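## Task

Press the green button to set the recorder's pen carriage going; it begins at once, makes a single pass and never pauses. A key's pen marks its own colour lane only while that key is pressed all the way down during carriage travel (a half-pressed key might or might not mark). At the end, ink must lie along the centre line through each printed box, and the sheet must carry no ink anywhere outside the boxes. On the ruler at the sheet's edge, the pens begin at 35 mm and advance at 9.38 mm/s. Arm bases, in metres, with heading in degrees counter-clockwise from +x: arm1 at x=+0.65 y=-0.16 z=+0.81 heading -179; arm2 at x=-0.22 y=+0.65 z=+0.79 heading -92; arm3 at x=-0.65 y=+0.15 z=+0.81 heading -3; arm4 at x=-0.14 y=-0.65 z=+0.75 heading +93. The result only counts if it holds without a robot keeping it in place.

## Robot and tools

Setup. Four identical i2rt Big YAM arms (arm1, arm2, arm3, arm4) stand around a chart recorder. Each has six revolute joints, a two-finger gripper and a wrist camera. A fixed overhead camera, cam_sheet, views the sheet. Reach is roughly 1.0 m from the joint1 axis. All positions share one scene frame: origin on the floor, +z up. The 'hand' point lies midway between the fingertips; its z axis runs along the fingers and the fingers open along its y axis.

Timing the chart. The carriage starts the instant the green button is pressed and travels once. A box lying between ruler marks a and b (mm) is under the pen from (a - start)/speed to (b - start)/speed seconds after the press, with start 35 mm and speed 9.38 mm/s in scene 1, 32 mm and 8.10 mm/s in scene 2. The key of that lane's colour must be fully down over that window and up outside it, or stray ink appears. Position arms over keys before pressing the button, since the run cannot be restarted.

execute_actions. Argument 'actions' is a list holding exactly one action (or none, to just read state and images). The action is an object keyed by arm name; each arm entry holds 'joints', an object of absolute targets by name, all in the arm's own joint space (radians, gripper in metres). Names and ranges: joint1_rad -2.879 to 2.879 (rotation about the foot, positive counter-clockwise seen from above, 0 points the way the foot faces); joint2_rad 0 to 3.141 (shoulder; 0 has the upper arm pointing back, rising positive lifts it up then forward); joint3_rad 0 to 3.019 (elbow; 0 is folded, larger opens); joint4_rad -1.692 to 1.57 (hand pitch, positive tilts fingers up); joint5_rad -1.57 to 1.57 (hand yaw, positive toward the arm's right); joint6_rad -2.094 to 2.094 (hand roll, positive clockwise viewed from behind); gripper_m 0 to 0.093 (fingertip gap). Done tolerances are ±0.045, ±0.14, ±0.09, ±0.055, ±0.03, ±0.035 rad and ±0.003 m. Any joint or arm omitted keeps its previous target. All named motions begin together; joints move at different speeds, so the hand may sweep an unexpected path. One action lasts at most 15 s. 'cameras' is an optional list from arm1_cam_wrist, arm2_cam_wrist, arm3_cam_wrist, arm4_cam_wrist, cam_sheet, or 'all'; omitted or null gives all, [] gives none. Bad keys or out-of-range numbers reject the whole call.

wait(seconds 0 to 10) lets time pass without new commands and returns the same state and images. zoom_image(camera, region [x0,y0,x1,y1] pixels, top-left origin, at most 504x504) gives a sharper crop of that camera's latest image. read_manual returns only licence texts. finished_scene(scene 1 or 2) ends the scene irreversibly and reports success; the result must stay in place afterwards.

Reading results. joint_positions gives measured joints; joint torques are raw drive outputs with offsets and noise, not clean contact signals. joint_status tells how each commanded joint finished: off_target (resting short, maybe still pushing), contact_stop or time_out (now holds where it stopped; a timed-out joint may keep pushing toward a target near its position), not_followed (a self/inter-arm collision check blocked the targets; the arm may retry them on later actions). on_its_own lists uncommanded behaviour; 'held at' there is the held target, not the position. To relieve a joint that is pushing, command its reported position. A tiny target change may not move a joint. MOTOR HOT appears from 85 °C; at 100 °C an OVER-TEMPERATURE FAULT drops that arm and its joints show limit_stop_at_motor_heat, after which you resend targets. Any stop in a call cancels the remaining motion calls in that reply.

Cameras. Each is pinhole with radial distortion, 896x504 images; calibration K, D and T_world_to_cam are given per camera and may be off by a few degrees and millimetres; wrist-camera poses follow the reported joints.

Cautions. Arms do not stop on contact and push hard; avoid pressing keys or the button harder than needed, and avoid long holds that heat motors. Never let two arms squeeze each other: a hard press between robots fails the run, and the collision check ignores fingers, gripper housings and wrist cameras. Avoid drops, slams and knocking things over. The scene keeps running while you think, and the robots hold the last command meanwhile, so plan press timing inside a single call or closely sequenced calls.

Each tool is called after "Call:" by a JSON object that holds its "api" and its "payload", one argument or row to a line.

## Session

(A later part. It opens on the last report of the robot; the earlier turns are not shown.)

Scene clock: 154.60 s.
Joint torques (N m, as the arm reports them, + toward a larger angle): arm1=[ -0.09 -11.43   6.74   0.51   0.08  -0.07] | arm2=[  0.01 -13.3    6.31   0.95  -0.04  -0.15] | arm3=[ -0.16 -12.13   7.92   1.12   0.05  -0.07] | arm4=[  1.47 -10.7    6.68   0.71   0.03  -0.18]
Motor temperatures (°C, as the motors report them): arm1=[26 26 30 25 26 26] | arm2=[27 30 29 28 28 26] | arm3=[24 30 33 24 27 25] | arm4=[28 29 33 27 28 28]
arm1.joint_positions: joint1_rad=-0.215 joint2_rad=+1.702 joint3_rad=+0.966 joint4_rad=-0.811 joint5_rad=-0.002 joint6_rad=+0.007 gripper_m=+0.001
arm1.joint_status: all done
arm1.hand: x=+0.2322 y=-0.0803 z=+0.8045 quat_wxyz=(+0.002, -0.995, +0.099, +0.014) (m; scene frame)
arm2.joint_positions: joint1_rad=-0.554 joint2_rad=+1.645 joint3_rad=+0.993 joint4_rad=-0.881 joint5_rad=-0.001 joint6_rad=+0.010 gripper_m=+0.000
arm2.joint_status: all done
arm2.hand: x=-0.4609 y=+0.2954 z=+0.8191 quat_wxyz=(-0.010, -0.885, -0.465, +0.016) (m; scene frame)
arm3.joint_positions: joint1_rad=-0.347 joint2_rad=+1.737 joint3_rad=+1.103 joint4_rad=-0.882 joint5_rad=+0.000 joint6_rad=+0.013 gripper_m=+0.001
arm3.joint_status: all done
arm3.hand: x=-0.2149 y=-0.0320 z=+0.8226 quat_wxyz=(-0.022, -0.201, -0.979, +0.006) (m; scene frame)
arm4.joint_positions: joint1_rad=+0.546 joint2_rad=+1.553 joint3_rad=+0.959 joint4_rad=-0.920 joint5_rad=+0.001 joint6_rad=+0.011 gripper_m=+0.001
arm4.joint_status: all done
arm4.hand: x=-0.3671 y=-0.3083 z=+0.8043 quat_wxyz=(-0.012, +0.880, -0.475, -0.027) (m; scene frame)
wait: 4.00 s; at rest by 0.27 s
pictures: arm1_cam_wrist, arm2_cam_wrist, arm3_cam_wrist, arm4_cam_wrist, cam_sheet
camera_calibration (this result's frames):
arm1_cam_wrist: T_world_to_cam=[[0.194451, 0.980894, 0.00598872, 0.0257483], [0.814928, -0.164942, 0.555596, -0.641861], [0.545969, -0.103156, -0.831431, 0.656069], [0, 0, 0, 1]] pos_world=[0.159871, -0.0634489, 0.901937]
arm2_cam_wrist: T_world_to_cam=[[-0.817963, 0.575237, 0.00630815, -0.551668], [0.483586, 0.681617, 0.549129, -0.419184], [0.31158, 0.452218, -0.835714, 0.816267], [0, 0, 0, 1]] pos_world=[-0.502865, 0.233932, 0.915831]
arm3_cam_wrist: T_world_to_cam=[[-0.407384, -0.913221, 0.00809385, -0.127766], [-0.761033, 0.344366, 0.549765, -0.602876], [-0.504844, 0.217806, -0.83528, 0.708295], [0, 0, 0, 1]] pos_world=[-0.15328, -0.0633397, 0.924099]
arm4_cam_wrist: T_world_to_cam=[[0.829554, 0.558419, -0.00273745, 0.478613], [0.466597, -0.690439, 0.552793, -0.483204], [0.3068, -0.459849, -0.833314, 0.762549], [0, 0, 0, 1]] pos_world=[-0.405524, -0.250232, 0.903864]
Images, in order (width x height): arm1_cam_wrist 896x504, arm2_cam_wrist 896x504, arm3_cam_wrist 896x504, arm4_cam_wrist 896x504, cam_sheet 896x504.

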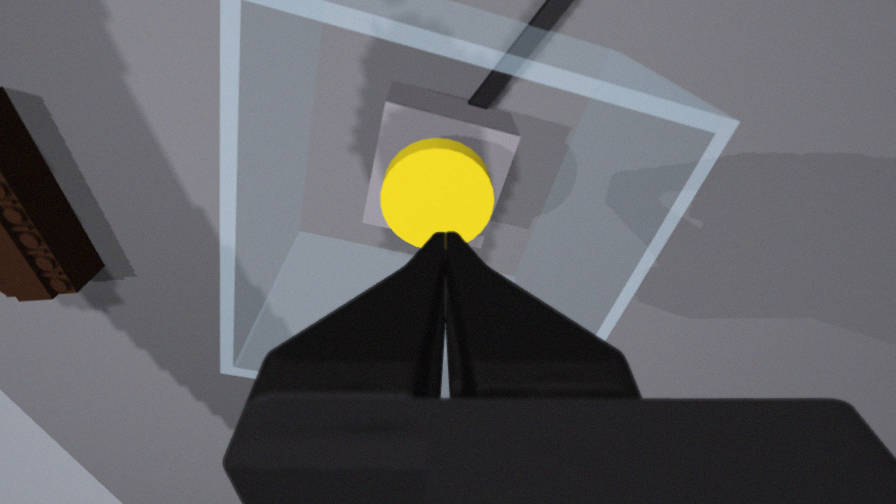

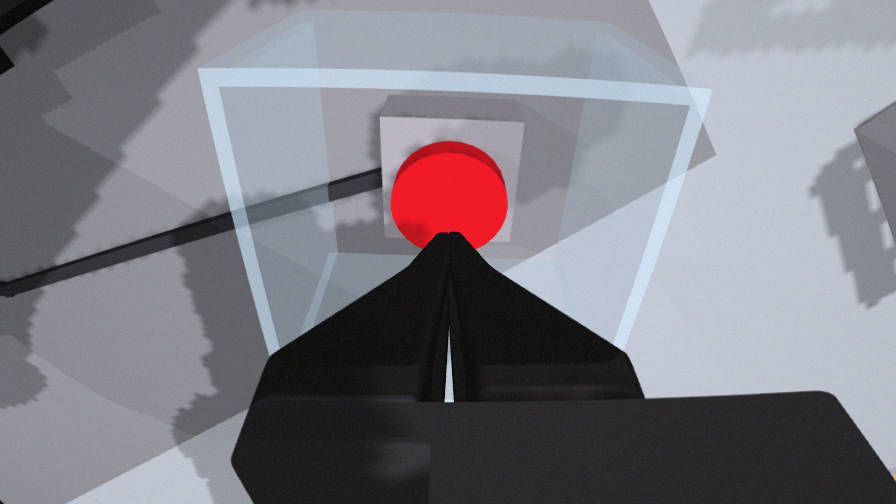

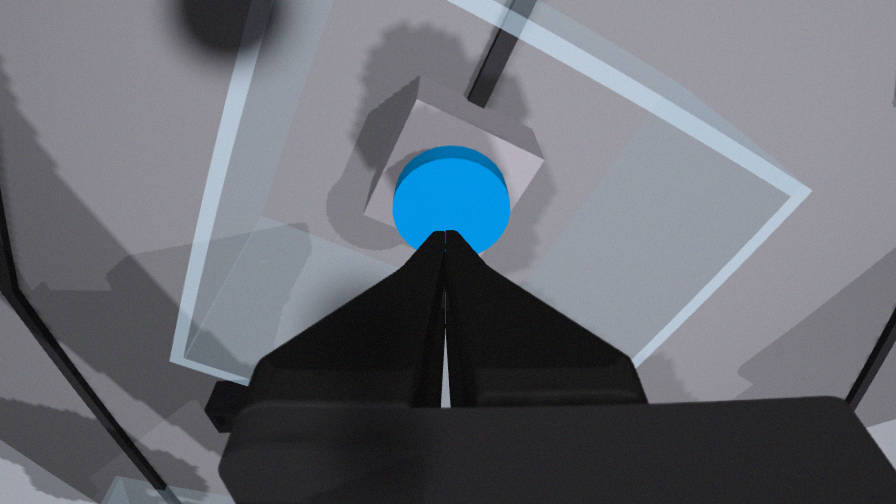

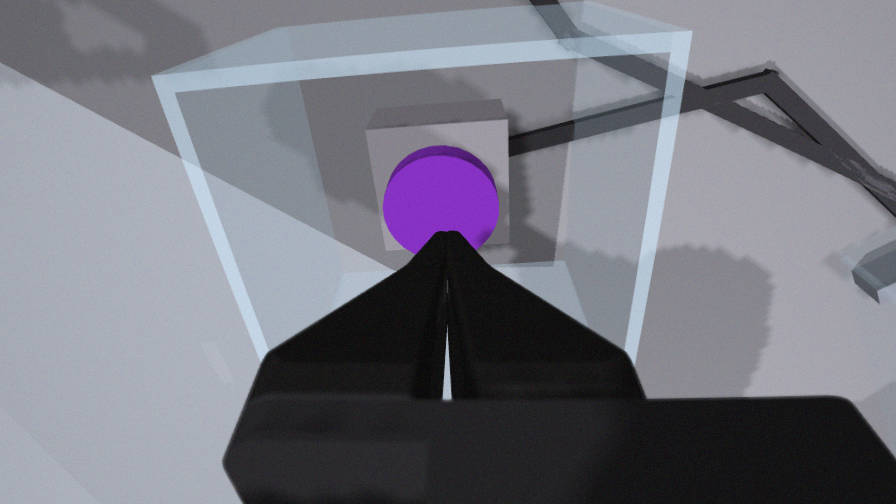

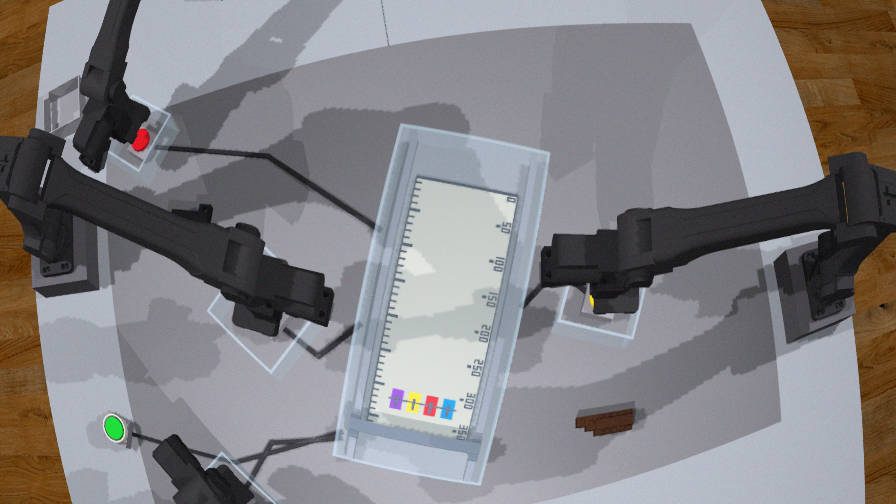

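Call:
{"api": "finished_scene", "payload": {
  "scene": 1
}}

The scene is finished: the task was done.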